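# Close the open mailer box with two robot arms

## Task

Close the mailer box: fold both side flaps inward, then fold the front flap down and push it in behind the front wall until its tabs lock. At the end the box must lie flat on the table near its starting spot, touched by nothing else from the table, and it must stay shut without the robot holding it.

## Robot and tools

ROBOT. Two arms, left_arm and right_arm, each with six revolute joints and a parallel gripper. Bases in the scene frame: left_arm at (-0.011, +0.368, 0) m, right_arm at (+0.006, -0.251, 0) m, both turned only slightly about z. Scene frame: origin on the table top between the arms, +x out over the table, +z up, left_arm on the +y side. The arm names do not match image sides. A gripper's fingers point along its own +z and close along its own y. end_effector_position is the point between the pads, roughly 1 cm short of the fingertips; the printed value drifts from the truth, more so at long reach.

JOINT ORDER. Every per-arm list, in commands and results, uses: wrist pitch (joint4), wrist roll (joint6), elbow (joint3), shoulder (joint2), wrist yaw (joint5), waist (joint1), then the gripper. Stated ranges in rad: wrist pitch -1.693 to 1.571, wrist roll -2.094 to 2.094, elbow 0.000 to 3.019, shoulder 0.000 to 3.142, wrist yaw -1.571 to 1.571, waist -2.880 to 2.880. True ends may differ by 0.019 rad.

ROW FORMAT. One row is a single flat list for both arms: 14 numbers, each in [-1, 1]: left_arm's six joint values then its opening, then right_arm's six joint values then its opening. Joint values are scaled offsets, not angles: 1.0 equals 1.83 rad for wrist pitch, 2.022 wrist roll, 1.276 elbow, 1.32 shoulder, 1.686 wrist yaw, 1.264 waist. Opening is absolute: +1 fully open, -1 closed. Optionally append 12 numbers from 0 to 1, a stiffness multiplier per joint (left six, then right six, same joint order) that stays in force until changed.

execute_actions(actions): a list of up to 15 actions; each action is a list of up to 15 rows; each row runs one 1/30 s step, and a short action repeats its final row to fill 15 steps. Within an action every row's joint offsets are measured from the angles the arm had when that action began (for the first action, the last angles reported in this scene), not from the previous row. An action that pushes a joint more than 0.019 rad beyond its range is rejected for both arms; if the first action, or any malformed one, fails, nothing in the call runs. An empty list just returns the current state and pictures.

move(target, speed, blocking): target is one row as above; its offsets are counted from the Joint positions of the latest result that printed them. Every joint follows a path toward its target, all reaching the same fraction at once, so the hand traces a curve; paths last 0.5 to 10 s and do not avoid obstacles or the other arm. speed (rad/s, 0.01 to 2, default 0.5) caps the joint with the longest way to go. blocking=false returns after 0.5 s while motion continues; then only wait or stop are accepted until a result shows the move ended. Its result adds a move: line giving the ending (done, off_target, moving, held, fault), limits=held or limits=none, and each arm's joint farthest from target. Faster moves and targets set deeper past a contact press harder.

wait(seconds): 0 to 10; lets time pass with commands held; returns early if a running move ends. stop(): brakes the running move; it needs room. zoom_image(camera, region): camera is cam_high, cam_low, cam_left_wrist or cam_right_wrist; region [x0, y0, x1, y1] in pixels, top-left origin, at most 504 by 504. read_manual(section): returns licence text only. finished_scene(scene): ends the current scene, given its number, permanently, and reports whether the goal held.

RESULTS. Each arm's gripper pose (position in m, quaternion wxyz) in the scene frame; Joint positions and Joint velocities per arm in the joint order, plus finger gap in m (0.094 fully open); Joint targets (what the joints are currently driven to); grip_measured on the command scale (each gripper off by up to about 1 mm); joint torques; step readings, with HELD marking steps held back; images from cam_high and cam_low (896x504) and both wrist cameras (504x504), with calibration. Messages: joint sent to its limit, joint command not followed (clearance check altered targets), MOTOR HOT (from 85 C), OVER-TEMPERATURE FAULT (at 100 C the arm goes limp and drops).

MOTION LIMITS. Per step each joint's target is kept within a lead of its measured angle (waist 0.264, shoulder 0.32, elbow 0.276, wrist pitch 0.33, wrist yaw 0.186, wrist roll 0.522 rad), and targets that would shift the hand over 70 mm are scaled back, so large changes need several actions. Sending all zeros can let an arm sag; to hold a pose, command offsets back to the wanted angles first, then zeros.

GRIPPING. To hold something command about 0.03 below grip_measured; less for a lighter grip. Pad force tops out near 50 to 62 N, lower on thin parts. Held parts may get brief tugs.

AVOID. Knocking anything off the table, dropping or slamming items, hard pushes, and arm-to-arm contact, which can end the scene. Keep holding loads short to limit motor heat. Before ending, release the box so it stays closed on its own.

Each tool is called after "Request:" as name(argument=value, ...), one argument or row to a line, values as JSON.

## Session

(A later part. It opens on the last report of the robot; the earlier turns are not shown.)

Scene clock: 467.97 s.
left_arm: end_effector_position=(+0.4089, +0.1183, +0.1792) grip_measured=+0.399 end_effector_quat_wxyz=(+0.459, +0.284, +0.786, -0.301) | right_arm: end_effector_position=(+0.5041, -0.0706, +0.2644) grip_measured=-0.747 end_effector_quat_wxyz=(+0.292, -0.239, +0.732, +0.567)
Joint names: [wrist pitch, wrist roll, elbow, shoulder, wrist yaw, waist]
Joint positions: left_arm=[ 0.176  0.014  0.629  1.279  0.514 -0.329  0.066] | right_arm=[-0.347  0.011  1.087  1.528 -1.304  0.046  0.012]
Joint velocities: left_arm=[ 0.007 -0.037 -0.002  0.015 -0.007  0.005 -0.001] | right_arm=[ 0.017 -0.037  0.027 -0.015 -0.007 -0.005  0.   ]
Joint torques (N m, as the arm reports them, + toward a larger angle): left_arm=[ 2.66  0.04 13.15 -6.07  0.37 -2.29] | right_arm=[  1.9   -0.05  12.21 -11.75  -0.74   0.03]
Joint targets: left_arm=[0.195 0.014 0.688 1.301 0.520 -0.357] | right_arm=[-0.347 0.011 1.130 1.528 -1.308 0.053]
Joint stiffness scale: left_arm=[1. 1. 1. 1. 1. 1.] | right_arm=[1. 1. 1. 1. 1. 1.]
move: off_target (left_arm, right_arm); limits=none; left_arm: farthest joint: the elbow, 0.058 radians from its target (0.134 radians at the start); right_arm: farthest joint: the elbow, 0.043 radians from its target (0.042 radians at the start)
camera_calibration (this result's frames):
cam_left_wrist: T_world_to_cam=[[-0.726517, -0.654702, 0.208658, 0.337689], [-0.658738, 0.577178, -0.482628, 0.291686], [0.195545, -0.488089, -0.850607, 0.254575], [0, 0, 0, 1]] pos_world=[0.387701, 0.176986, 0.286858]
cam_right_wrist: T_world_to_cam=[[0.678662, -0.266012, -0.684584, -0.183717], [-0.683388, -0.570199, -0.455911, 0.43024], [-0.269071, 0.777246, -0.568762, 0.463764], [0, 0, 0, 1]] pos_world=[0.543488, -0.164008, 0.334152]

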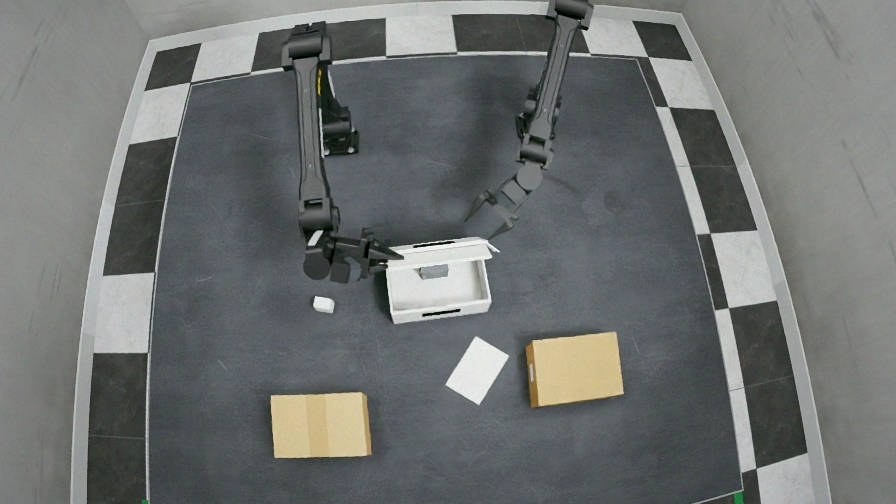

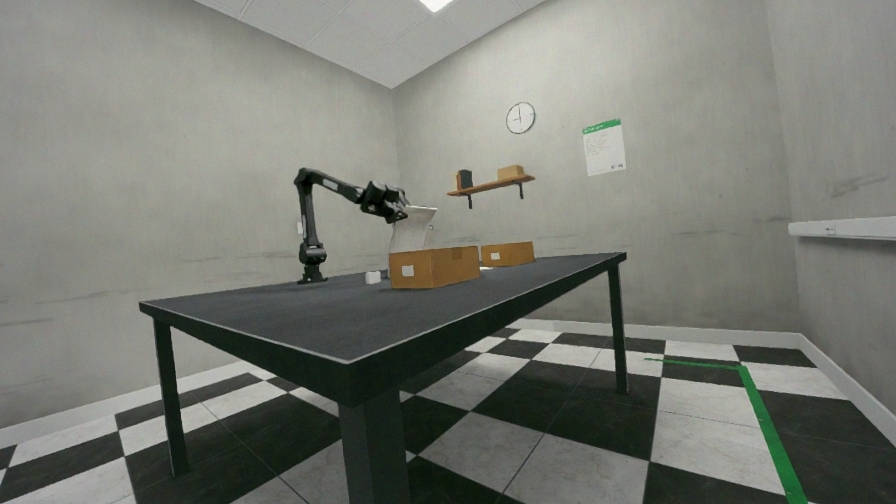

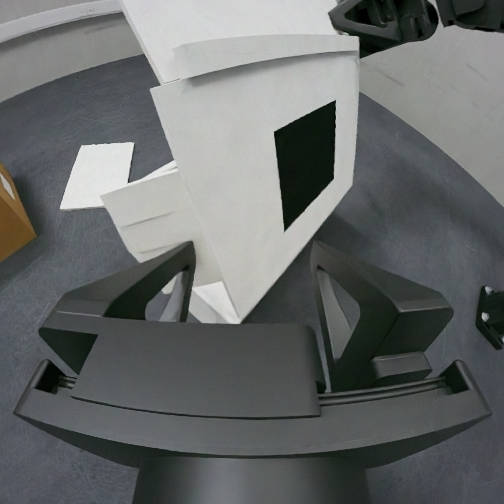

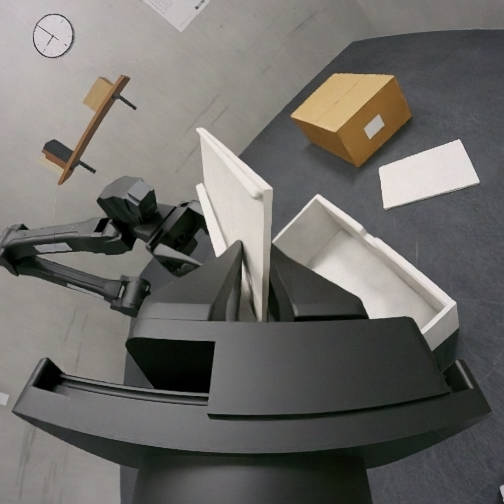

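Request:
move(
  target=[0.01,0,0.03,0,0,0.06,0.4,0,0,0.033,0,0,0,-0.8],
  speed=0.15,
)

Request:
zoom_image(
  camera="cam_high",
  region=[300, 180, 540, 340],
)

Scene clock: 489.63 s.
left_arm: end_effector_position=(+0.4255, +0.1496, +0.1784) grip_measured=+0.399 end_effector_quat_wxyz=(+0.469, +0.255, +0.796, -0.284) | right_arm: end_effector_position=(+0.5034, -0.0706, +0.2641) grip_measured=-0.794 end_effector_quat_wxyz=(+0.291, -0.239, +0.732, +0.568)
Joint names: [wrist pitch, wrist roll, elbow, shoulder, wrist yaw, waist]
Joint positions: left_arm=[ 0.176  0.014  0.627  1.279  0.513 -0.257  0.066] | right_arm=[-0.347  0.011  1.086  1.528 -1.307  0.046  0.01 ]
Joint velocities: left_arm=[ 0.012 -0.037  0.002 -0.005  0.095  0.005 -0.   ] | right_arm=[ 0.012  0.051 -0.002 -0.015 -0.081 -0.005  0.   ]
Joint torques (N m, as the arm reports them, + toward a larger angle): left_arm=[ 2.67  0.04 11.56 -7.97  0.19  0.23] | right_arm=[  1.85  -0.08  12.3  -11.77  -0.49  -0.34]
Joint targets: left_arm=[0.195 0.014 0.667 1.279 0.514 -0.254] | right_arm=[-0.347 0.011 1.129 1.528 -1.304 0.046]
Joint stiffness scale: left_arm=[1. 1. 1. 1. 1. 1.] | right_arm=[1. 1. 1. 1. 1. 1.]
move: off_target (left_arm, right_arm); limits=none; left_arm: farthest joint: the elbow, 0.040 radians from its target (0.038 radians at the start); right_arm: farthest joint: the elbow, 0.043 radians from its target (0.042 radians at the start)
camera_calibration (this result's frames):
cam_left_wrist: T_world_to_cam=[[-0.676245, -0.706486, 0.208734, 0.356702], [-0.69993, 0.527809, -0.481162, 0.308836], [0.229763, -0.471482, -0.851419, 0.248975], [0, 0, 0, 1]] pos_world=[0.400177, 0.206386, 0.286126]
cam_right_wrist: T_world_to_cam=[[0.67804, -0.26336, -0.686224, -0.182552], [-0.683103, -0.570445, -0.45603, 0.429475], [-0.271352, 0.777968, -0.566687, 0.464125], [0, 0, 0, 1]] pos_world=[0.543095, -0.16416, 0.333595]

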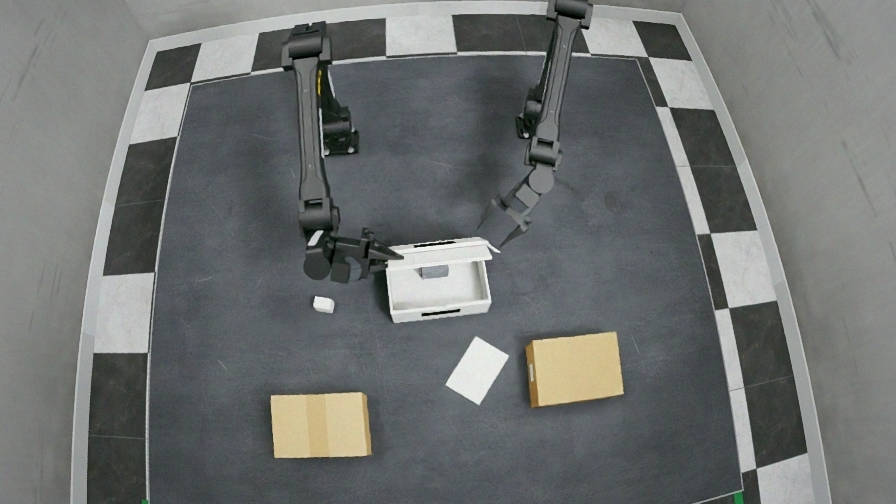

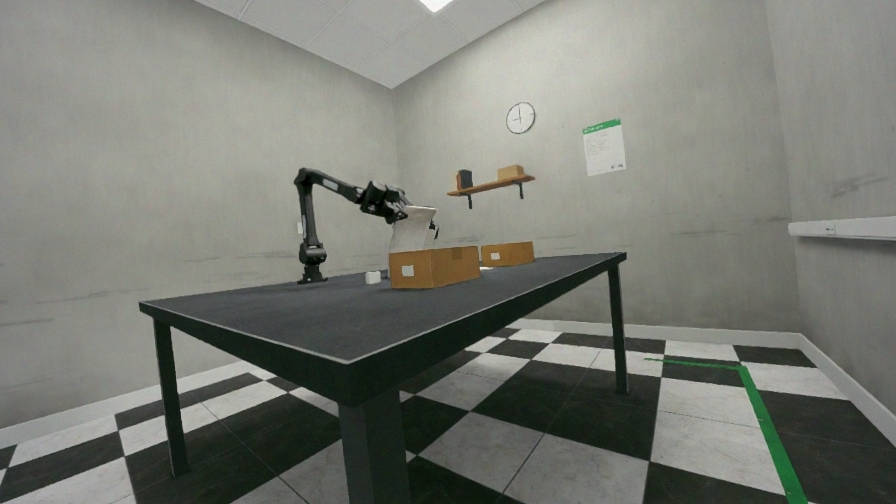

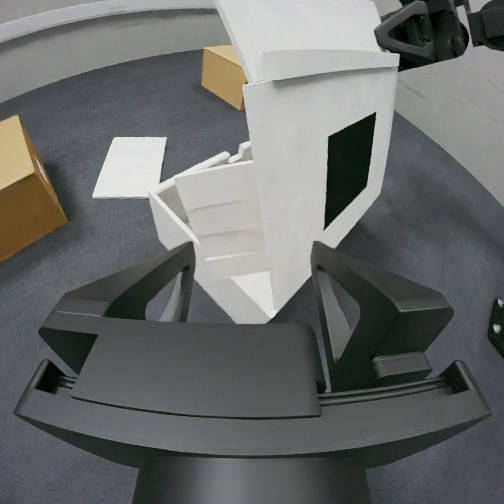

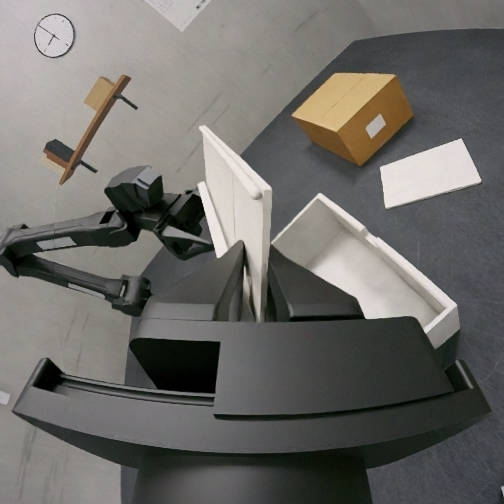

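Region (300, 180, 540, 340) of cam_high's 896x504 image, scaled by 2.100, with more detail than that image has.

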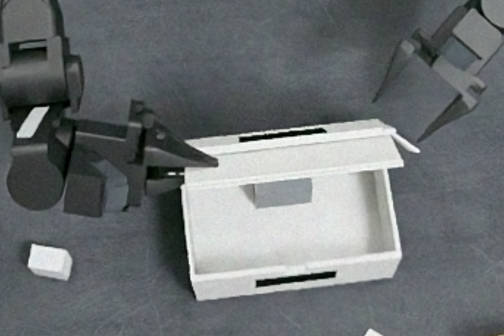

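Request:
move(
  target=[0.01,0,0.08,0.06,0,-0.036,0.4,0,0,0.033,0,0,0,-0.8],
  speed=0.06,
)

Request:
zoom_image(
  camera="cam_high",
  region=[300, 180, 540, 340],
)

Scene clock: 499.47 s.
left_arm: end_effector_position=(+0.4376, +0.1363, +0.1707) grip_measured=+0.399 end_effector_quat_wxyz=(+0.459, +0.261, +0.800, -0.287) | right_arm: end_effector_position=(+0.5029, -0.0709, +0.2638) grip_measured=-0.796 end_effector_quat_wxyz=(+0.290, -0.238, +0.731, +0.569)
Joint names: [wrist pitch, wrist roll, elbow, shoulder, wrist yaw, waist]
Joint positions: left_arm=[ 0.176  0.014  0.669  1.34   0.508 -0.277  0.066] | right_arm=[-0.347  0.011  1.084  1.528 -1.31   0.045  0.01 ]
Joint velocities: left_arm=[-0.017 -0.007  0.002 -0.005  0.051 -0.024 -0.001] | right_arm=[-0.002 -0.095 -0.002 -0.005  0.022 -0.024  0.001]
Joint torques (N m, as the arm reports them, + toward a larger angle): left_arm=[ 2.65  0.04 13.17 -7.26  0.32 -2.15] | right_arm=[  1.83  -0.07  12.47 -11.92  -0.48  -0.24]
Joint targets: left_arm=[0.195 0.014 0.729 1.359 0.513 -0.303] | right_arm=[-0.347 0.011 1.128 1.528 -1.307 0.046]
Joint stiffness scale: left_arm=[1. 1. 1. 1. 1. 1.] | right_arm=[1. 1. 1. 1. 1. 1.]
move: off_target (left_arm, right_arm); limits=none; left_arm: farthest joint: the elbow, 0.060 radians from its target (0.102 radians at the start); right_arm: farthest joint: the elbow, 0.044 radians from its target (0.042 radians at the start)
camera_calibration (this result's frames):
cam_left_wrist: T_world_to_cam=[[-0.683819, -0.697111, 0.215472, 0.358076], [-0.699646, 0.54264, -0.464798, 0.31571], [0.207092, -0.468592, -0.858798, 0.244117], [0, 0, 0, 1]] pos_world=[0.41519, 0.192693, 0.279233]
cam_right_wrist: T_world_to_cam=[[0.677247, -0.261333, -0.687781, -0.181528], [-0.683187, -0.570365, -0.456004, 0.428821], [-0.273117, 0.77871, -0.564817, 0.464448], [0, 0, 0, 1]] pos_world=[0.542753, -0.164525, 0.33302]

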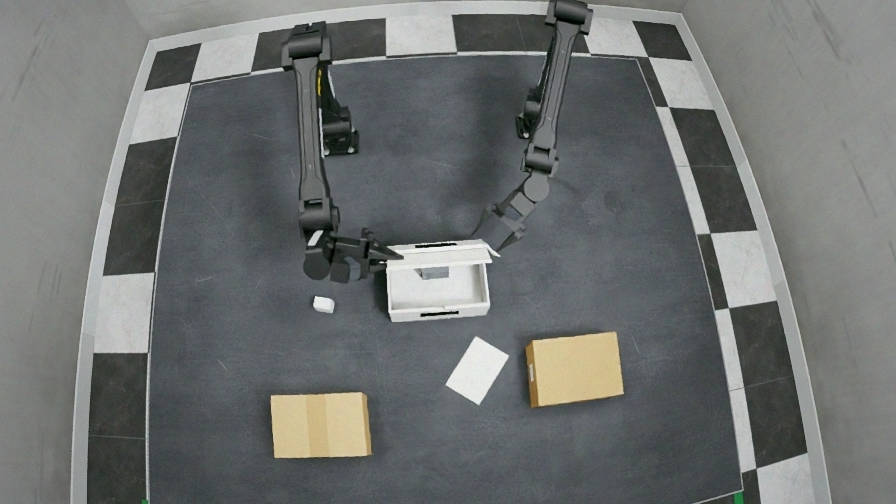

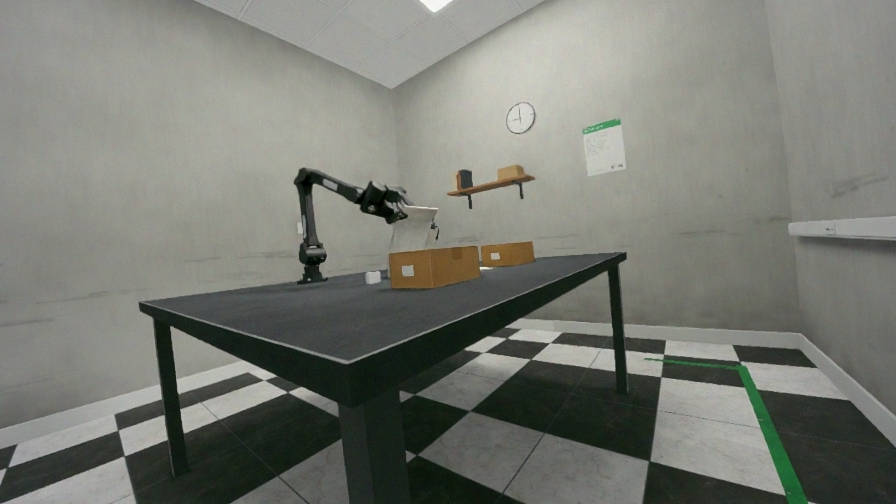

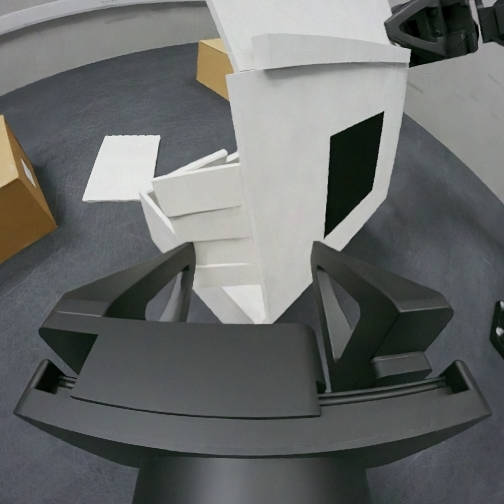

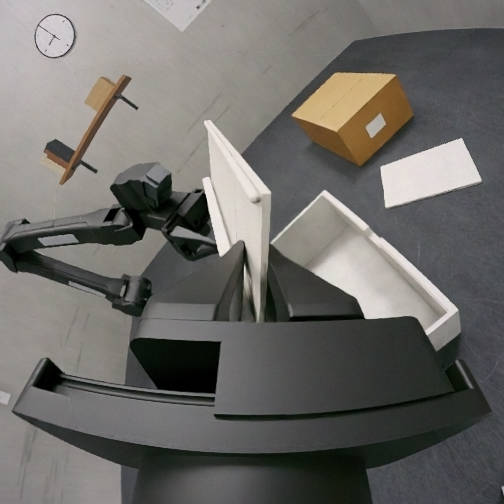

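Region (300, 180, 540, 340) of cam_high's 896x504 image, scaled by 2.100, with more detail than that image has.

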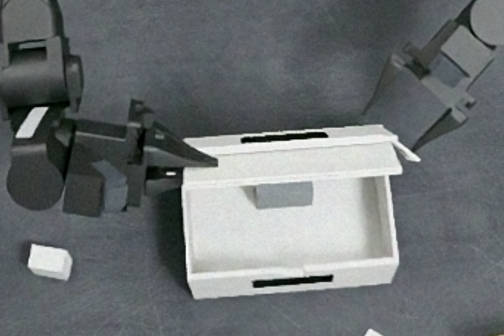

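Request:
move(
  target=[0.01,0,0.0,-0.04,0,0.03,0.4,0.054,0,0.059,0.092,-0.145,0,-0.4],
  speed=0.15,
)

Request:
move(
  target=[0.01,0,0.01,0,0,0,0.4,0.01,0,0.033,0,0,0,-1],
)

Request:
zoom_image(
  camera="cam_high",
  region=[300, 180, 540, 340],
)

Scene clock: 528.13 s.
left_arm: end_effector_position=(+0.4419, +0.1510, +0.1816) grip_measured=+0.399 end_effector_quat_wxyz=(+0.473, +0.250, +0.797, -0.279) | right_arm: end_effector_position=(+0.5019, -0.0652, +0.2589) grip_measured=-0.402 end_effector_quat_wxyz=(+0.260, -0.273, +0.657, +0.652)
Joint names: [wrist pitch, wrist roll, elbow, shoulder, wrist yaw, waist]
Joint positions: left_arm=[ 0.176  0.014  0.665  1.313  0.508 -0.247  0.066] | right_arm=[-0.266  0.011  1.117  1.637 -1.551  0.045  0.028]
Joint velocities: left_arm=[-0.002  0.022 -0.007  0.005 -0.022  0.005 -0.   ] | right_arm=[ 0.002 -0.022 -0.002 -0.005  0.007  0.005  0.001]
Joint torques (N m, as the arm reports them, + toward a larger angle): left_arm=[  2.69   0.04   8.6  -10.38   0.16   0.47] | right_arm=[  2.34  -0.1   11.99 -12.26  -0.75   0.4 ]
Joint targets: left_arm=[0.195 0.014 0.670 1.288 0.508 -0.239] | right_arm=[-0.248 0.011 1.159 1.649 -1.554 0.045]
Joint stiffness scale: left_arm=[1. 1. 1. 1. 1. 1.] | right_arm=[1. 1. 1. 1. 1. 1.]
move: off_target (left_arm, right_arm); limits=none; left_arm: farthest joint: the shoulder, 0.025 radians from its target (0.053 radians at the start); right_arm: farthest joint: the elbow, 0.043 radians from its target (0.075 radians at the start)
camera_calibration (this result's frames):
cam_left_wrist: T_world_to_cam=[[-0.666467, -0.716826, 0.204896, 0.366083], [-0.705571, 0.51768, -0.483918, 0.32564], [0.240814, -0.467084, -0.850788, 0.24289], [0, 0, 0, 1]] pos_world=[0.415253, 0.20729, 0.289222]
cam_right_wrist: T_world_to_cam=[[0.700394, -0.0232928, -0.713376, -0.172185], [-0.584771, -0.591804, -0.554806, 0.403972], [-0.409256, 0.805745, -0.428117, 0.491626], [0, 0, 0, 1]] pos_world=[0.558029, -0.161063, 0.311767]

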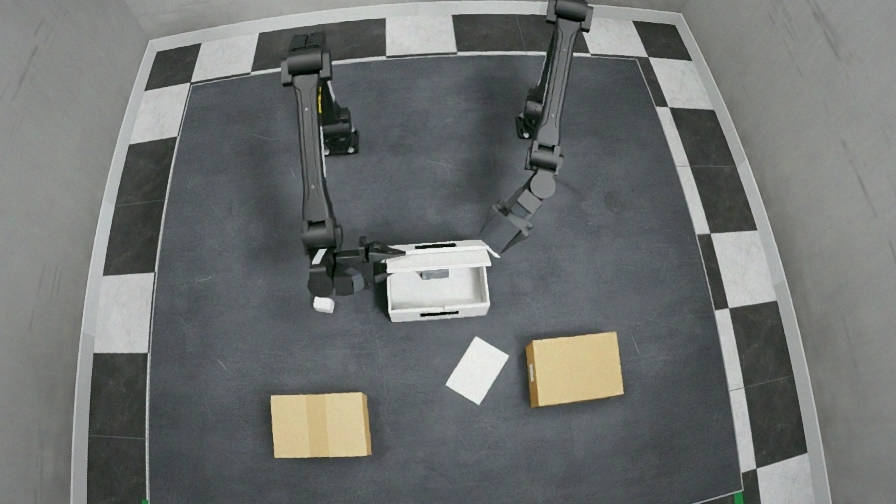

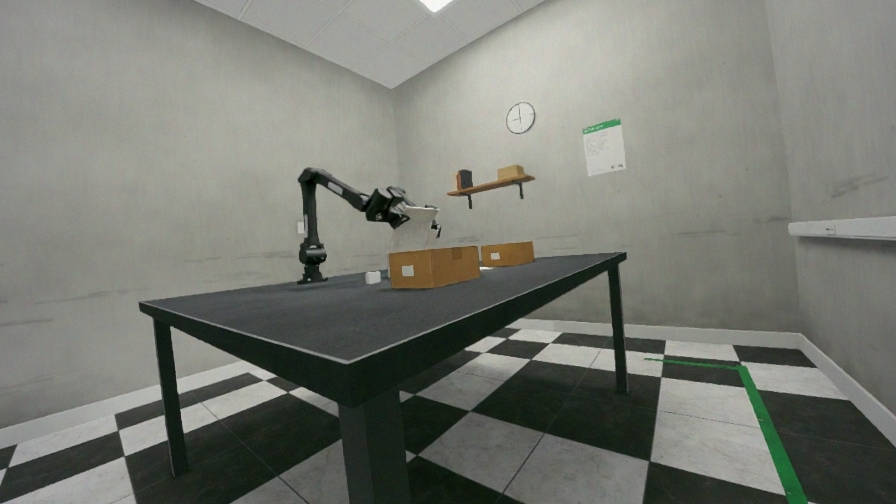

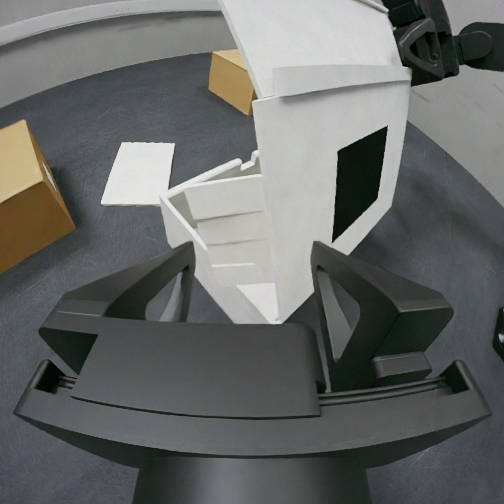

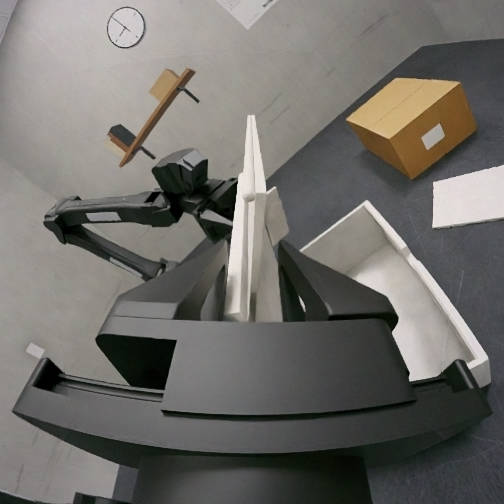

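Scene clock: 528.83 s.
left_arm: end_effector_position=(+0.4409, +0.1512, +0.1800) grip_measured=+0.399 end_effector_quat_wxyz=(+0.472, +0.250, +0.798, -0.279) | right_arm: end_effector_position=(+0.5027, -0.0652, +0.2569) grip_measured=-0.854 end_effector_quat_wxyz=(+0.267, -0.279, +0.657, +0.647)
Joint names: [wrist pitch, wrist roll, elbow, shoulder, wrist yaw, waist]
Joint positions: left_arm=[ 0.176  0.014  0.662  1.313  0.508 -0.247  0.066] | right_arm=[-0.262 -0.007  1.115  1.639 -1.543  0.045  0.007]
Joint velocities: left_arm=[-0.012  0.081  0.002 -0.005 -0.037 -0.005  0.   ] | right_arm=[-0.002  0.022  0.007 -0.005  0.007 -0.005 -0.   ]
Joint torques (N m, as the arm reports them, + toward a larger angle): left_arm=[ 2.66  0.04  9.51 -8.29  0.13 -0.07] | right_arm=[  2.15   0.16  11.97 -12.09  -0.89  -0.37]
Joint targets: left_arm=[0.195 0.014 0.677 1.313 0.508 -0.247] | right_arm=[-0.247 0.011 1.159 1.638 -1.551 0.045]
Joint stiffness scale: left_arm=[1. 1. 1. 1. 1. 1.] | right_arm=[1. 1. 1. 1. 1. 1.]
move: off_target (right_arm); limits=none; left_arm: farthest joint: the wrist pitch, 0.018 radians from its target (0.018 radians at the start); right_arm: farthest joint: the elbow, 0.044 radians from its target (0.042 radians at the start)
camera_calibration (this result's frames):
cam_left_wrist: T_world_to_cam=[[-0.665864, -0.716998, 0.206248, 0.365464], [-0.706987, 0.518086, -0.481411, 0.324173], [0.238317, -0.466369, -0.851883, 0.243139], [0, 0, 0, 1]] pos_world=[0.414591, 0.20748, 0.28781]
cam_right_wrist: T_world_to_cam=[[0.714377, -0.030502, -0.699096, -0.185352], [-0.576599, -0.591718, -0.563386, 0.401459], [-0.396483, 0.805568, -0.440297, 0.487821], [0, 0, 0, 1]] pos_world=[0.557304, -0.161076, 0.311383]

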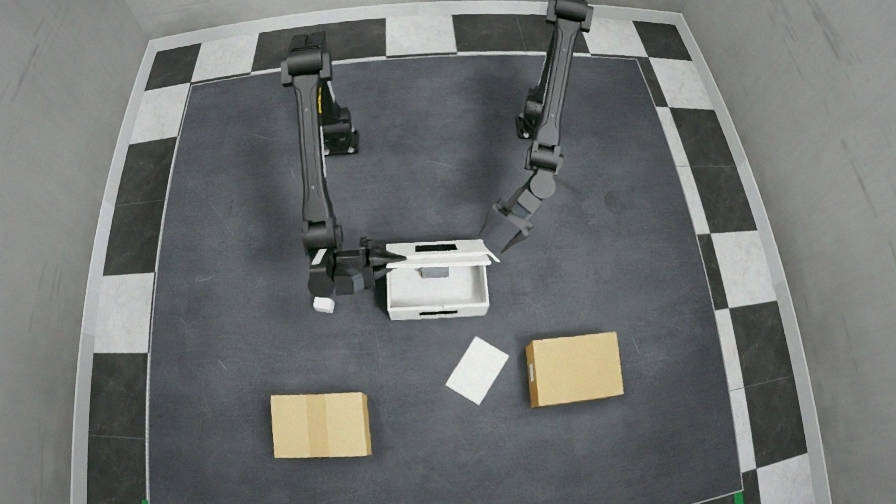

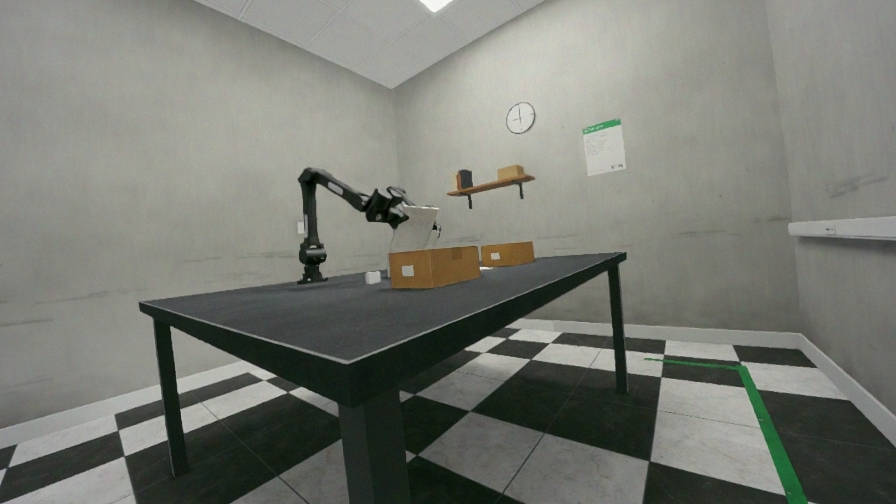

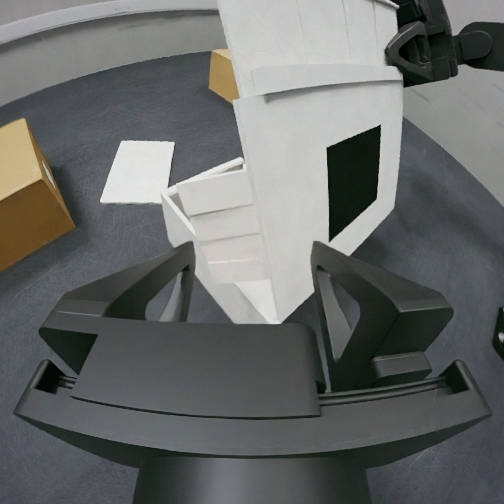

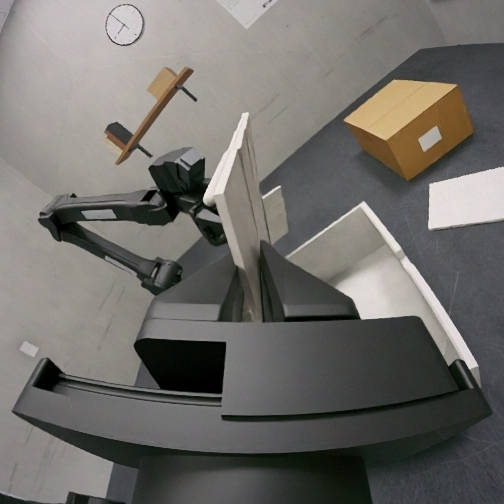

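Region (300, 180, 540, 340) of cam_high's 896x504 image, scaled by 2.100, with more detail than that image has.

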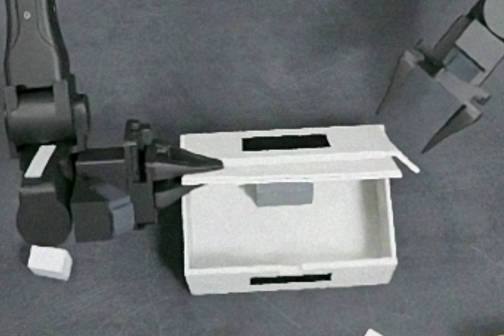

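Request:
move(
  target=[0.01,0,0.11,0.075,0,-0.075,0.4,0.008,0.009,0.034,0,0,0,-0.9],
  speed=0.08,
)

Request:
zoom_image(
  camera="cam_high",
  region=[300, 180, 540, 340],
)

Scene clock: 538.97 s.
left_arm: end_effector_position=(+0.4559, +0.1180, +0.1765) grip_measured=+0.399 end_effector_quat_wxyz=(+0.461, +0.269, +0.795, -0.288) | right_arm: end_effector_position=(+0.5065, -0.0722, +0.2555) grip_measured=-0.854 end_effector_quat_wxyz=(+0.278, -0.278, +0.660, +0.640)
Joint names: [wrist pitch, wrist roll, elbow, shoulder, wrist yaw, waist]
Joint positions: left_arm=[ 0.176  0.014  0.734  1.394  0.497 -0.303  0.066] | right_arm=[-0.257 -0.018  1.114  1.639 -1.533  0.031  0.007]
Joint velocities: left_arm=[-0.012  0.007 -0.002 -0.005 -0.037  0.005 -0.001] | right_arm=[ 0.007 -0.081  0.007 -0.005 -0.066 -0.005 -0.   ]
Joint torques (N m, as the arm reports them, + toward a larger angle): left_arm=[ 2.65  0.04 13.92 -8.23  0.59 -3.21] | right_arm=[  2.24   0.29  12.21 -12.7   -1.02   0.71]
Joint targets: left_arm=[0.195 0.014 0.802 1.412 0.508 -0.342] | right_arm=[-0.247 0.011 1.158 1.639 -1.543 0.045]
Joint stiffness scale: left_arm=[1. 1. 1. 1. 1. 1.] | right_arm=[1. 1. 1. 1. 1. 1.]
move: off_target (left_arm, right_arm); limits=none; left_arm: farthest joint: the elbow, 0.068 radians from its target (0.141 radians at the start); right_arm: farthest joint: the elbow, 0.045 radians from its target (0.044 radians at the start)
camera_calibration (this result's frames):
cam_left_wrist: T_world_to_cam=[[-0.69742, -0.686483, 0.20578, 0.363259], [-0.685073, 0.554295, -0.472685, 0.33447], [0.210428, -0.470635, -0.856868, 0.235135], [0, 0, 0, 1]] pos_world=[0.433002, 0.174639, 0.284828]
cam_right_wrist: T_world_to_cam=[[0.723696, -0.0503265, -0.688281, -0.198139], [-0.580592, -0.583539, -0.567798, 0.402432], [-0.373064, 0.810524, -0.451524, 0.485772], [0, 0, 0, 1]] pos_world=[0.558265, -0.168867, 0.311462]

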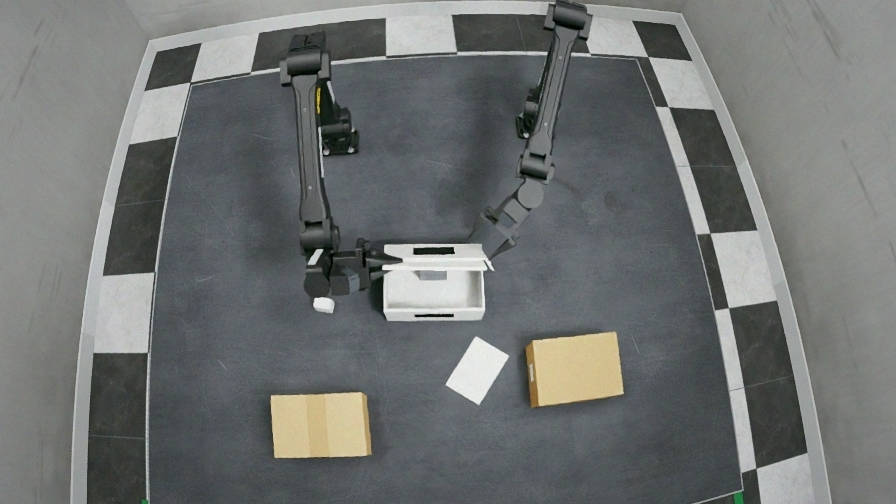

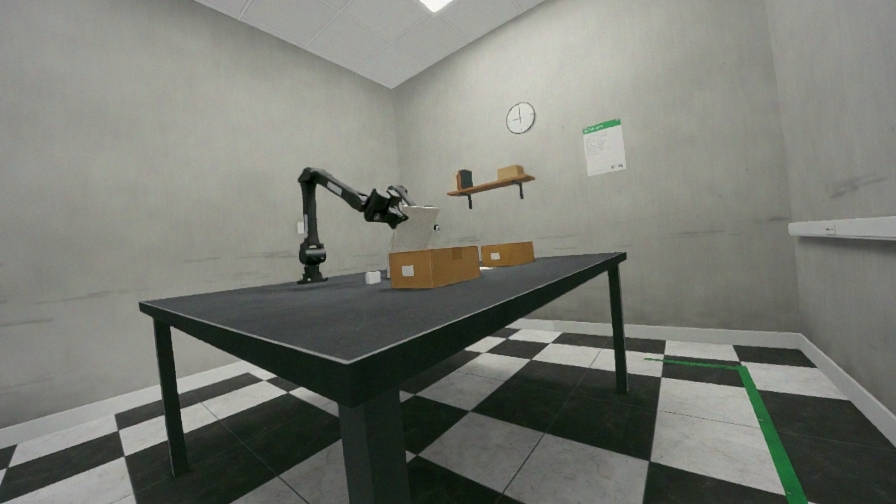

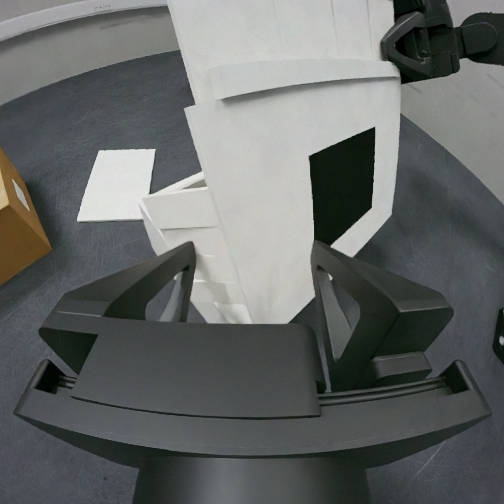

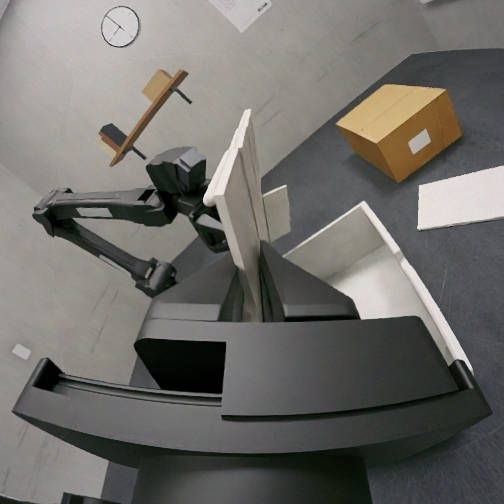

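Region (300, 180, 540, 340) of cam_high's 896x504 image, scaled by 2.100, with more detail than that image has.

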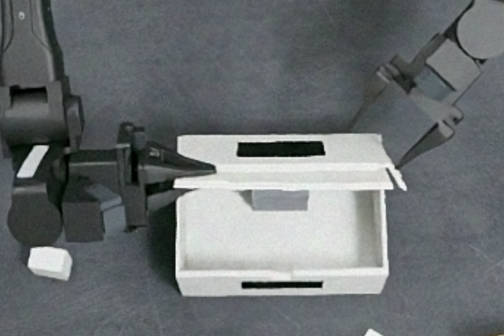

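Request:
move(
  target=[0.01,0,0.03,0,0.01,-0.07,0.4,0.006,0.014,0.035,0,-0.012,0.035,-0.9],
  speed=0.06,
)

Request:
zoom_image(
  camera="cam_high",
  region=[300, 180, 540, 340],
)

Scene clock: 549.87 s.
left_arm: end_effector_position=(+0.4466, +0.1025, +0.1747) grip_measured=+0.399 end_effector_quat_wxyz=(+0.456, +0.282, +0.792, -0.293) | right_arm: end_effector_position=(+0.5049, -0.0726, +0.2572) grip_measured=-0.854 end_effector_quat_wxyz=(+0.278, -0.281, +0.655, +0.644)
Joint names: [wrist pitch, wrist roll, elbow, shoulder, wrist yaw, waist]
Joint positions: left_arm=[ 0.177  0.014  0.731  1.394  0.489 -0.339  0.066] | right_arm=[-0.257 -0.024  1.114  1.639 -1.548  0.03   0.007]
Joint velocities: left_arm=[ 0.017  0.051  0.002 -0.005  0.007 -0.024 -0.   ] | right_arm=[ 0.002  0.007  0.017  0.005 -0.022 -0.005 -0.001]
Joint torques (N m, as the arm reports them, + toward a larger angle): left_arm=[ 2.65  0.04 11.61 -9.57  1.17 -4.26] | right_arm=[  2.15   0.31  11.92 -12.54  -0.86   2.35]
Joint targets: left_arm=[0.195 0.014 0.773 1.394 0.514 -0.391] | right_arm=[-0.246 0.010 1.158 1.639 -1.554 0.075]
Joint stiffness scale: left_arm=[1. 1. 1. 1. 1. 1.] | right_arm=[1. 1. 1. 1. 1. 1.]
move: off_target (left_arm, right_arm); limits=none; left_arm: farthest joint: the waist, 0.052 radians from its target (0.088 radians at the start); right_arm: farthest joint: the waist, 0.045 radians from its target (0.044 radians at the start)
camera_calibration (this result's frames):
cam_left_wrist: T_world_to_cam=[[-0.71711, -0.666498, 0.2038, 0.353524], [-0.669003, 0.576269, -0.469415, 0.325833], [0.19542, -0.472965, -0.859136, 0.235647], [0, 0, 0, 1]] pos_world=[0.425448, 0.159309, 0.283356]
cam_right_wrist: T_world_to_cam=[[0.72819, -0.0367165, -0.684392, -0.198114], [-0.57171, -0.583278, -0.577005, 0.400189], [-0.378005, 0.811442, -0.445728, 0.487292], [0, 0, 0, 1]] pos_world=[0.557256, -0.169262, 0.312523]

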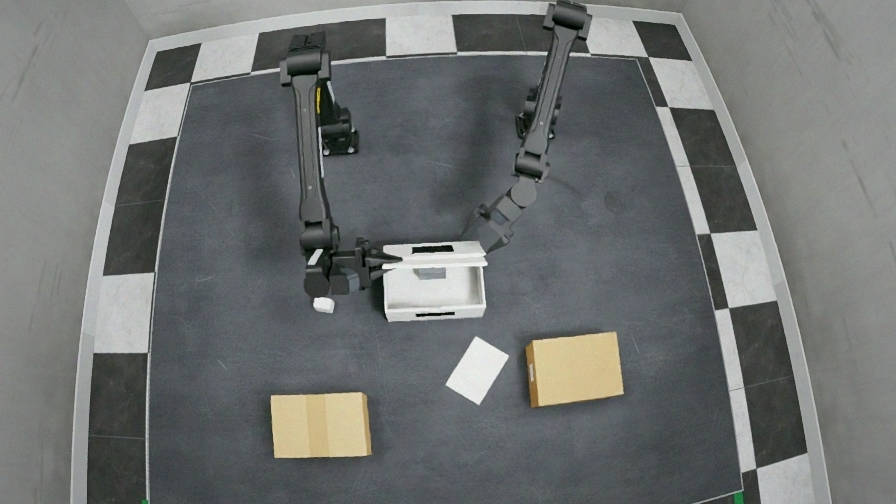

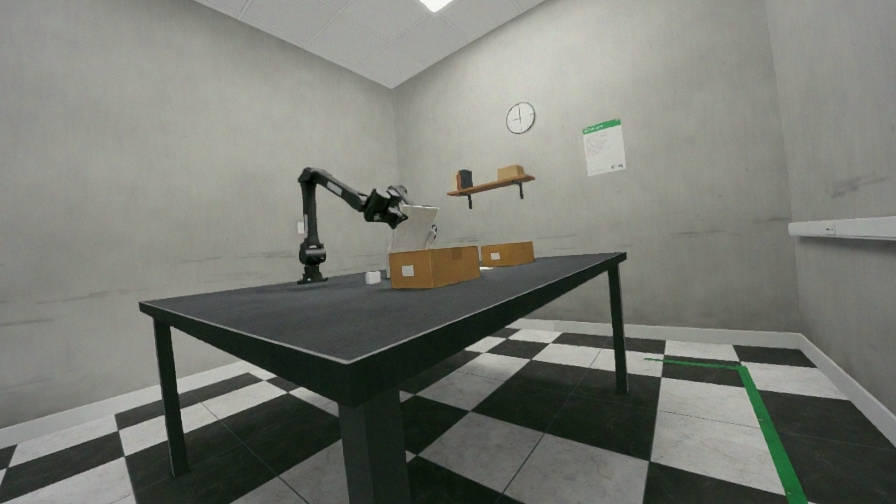

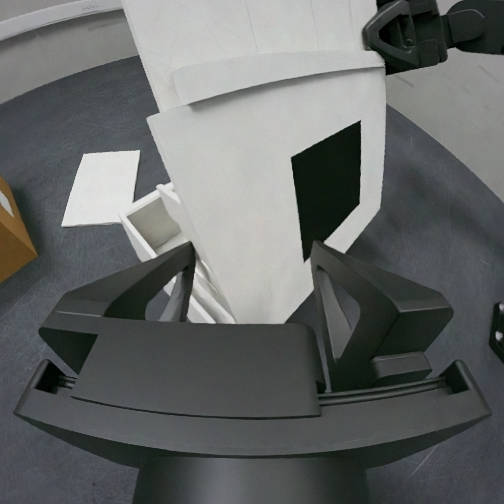

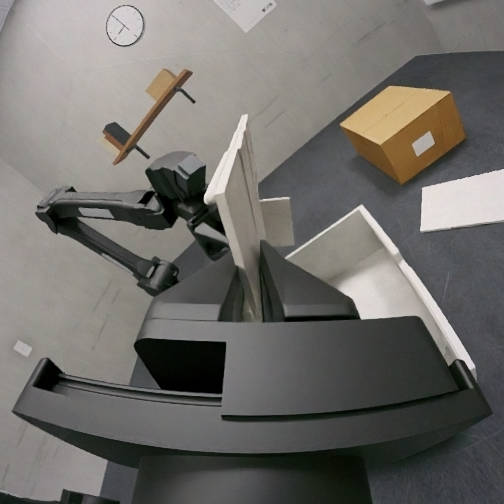

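Region (300, 180, 540, 340) of cam_high's 896x504 image, scaled by 2.100, with more detail than that image has.

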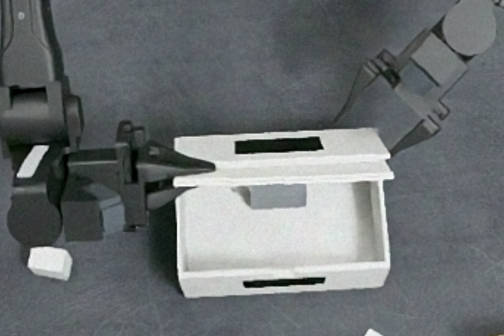

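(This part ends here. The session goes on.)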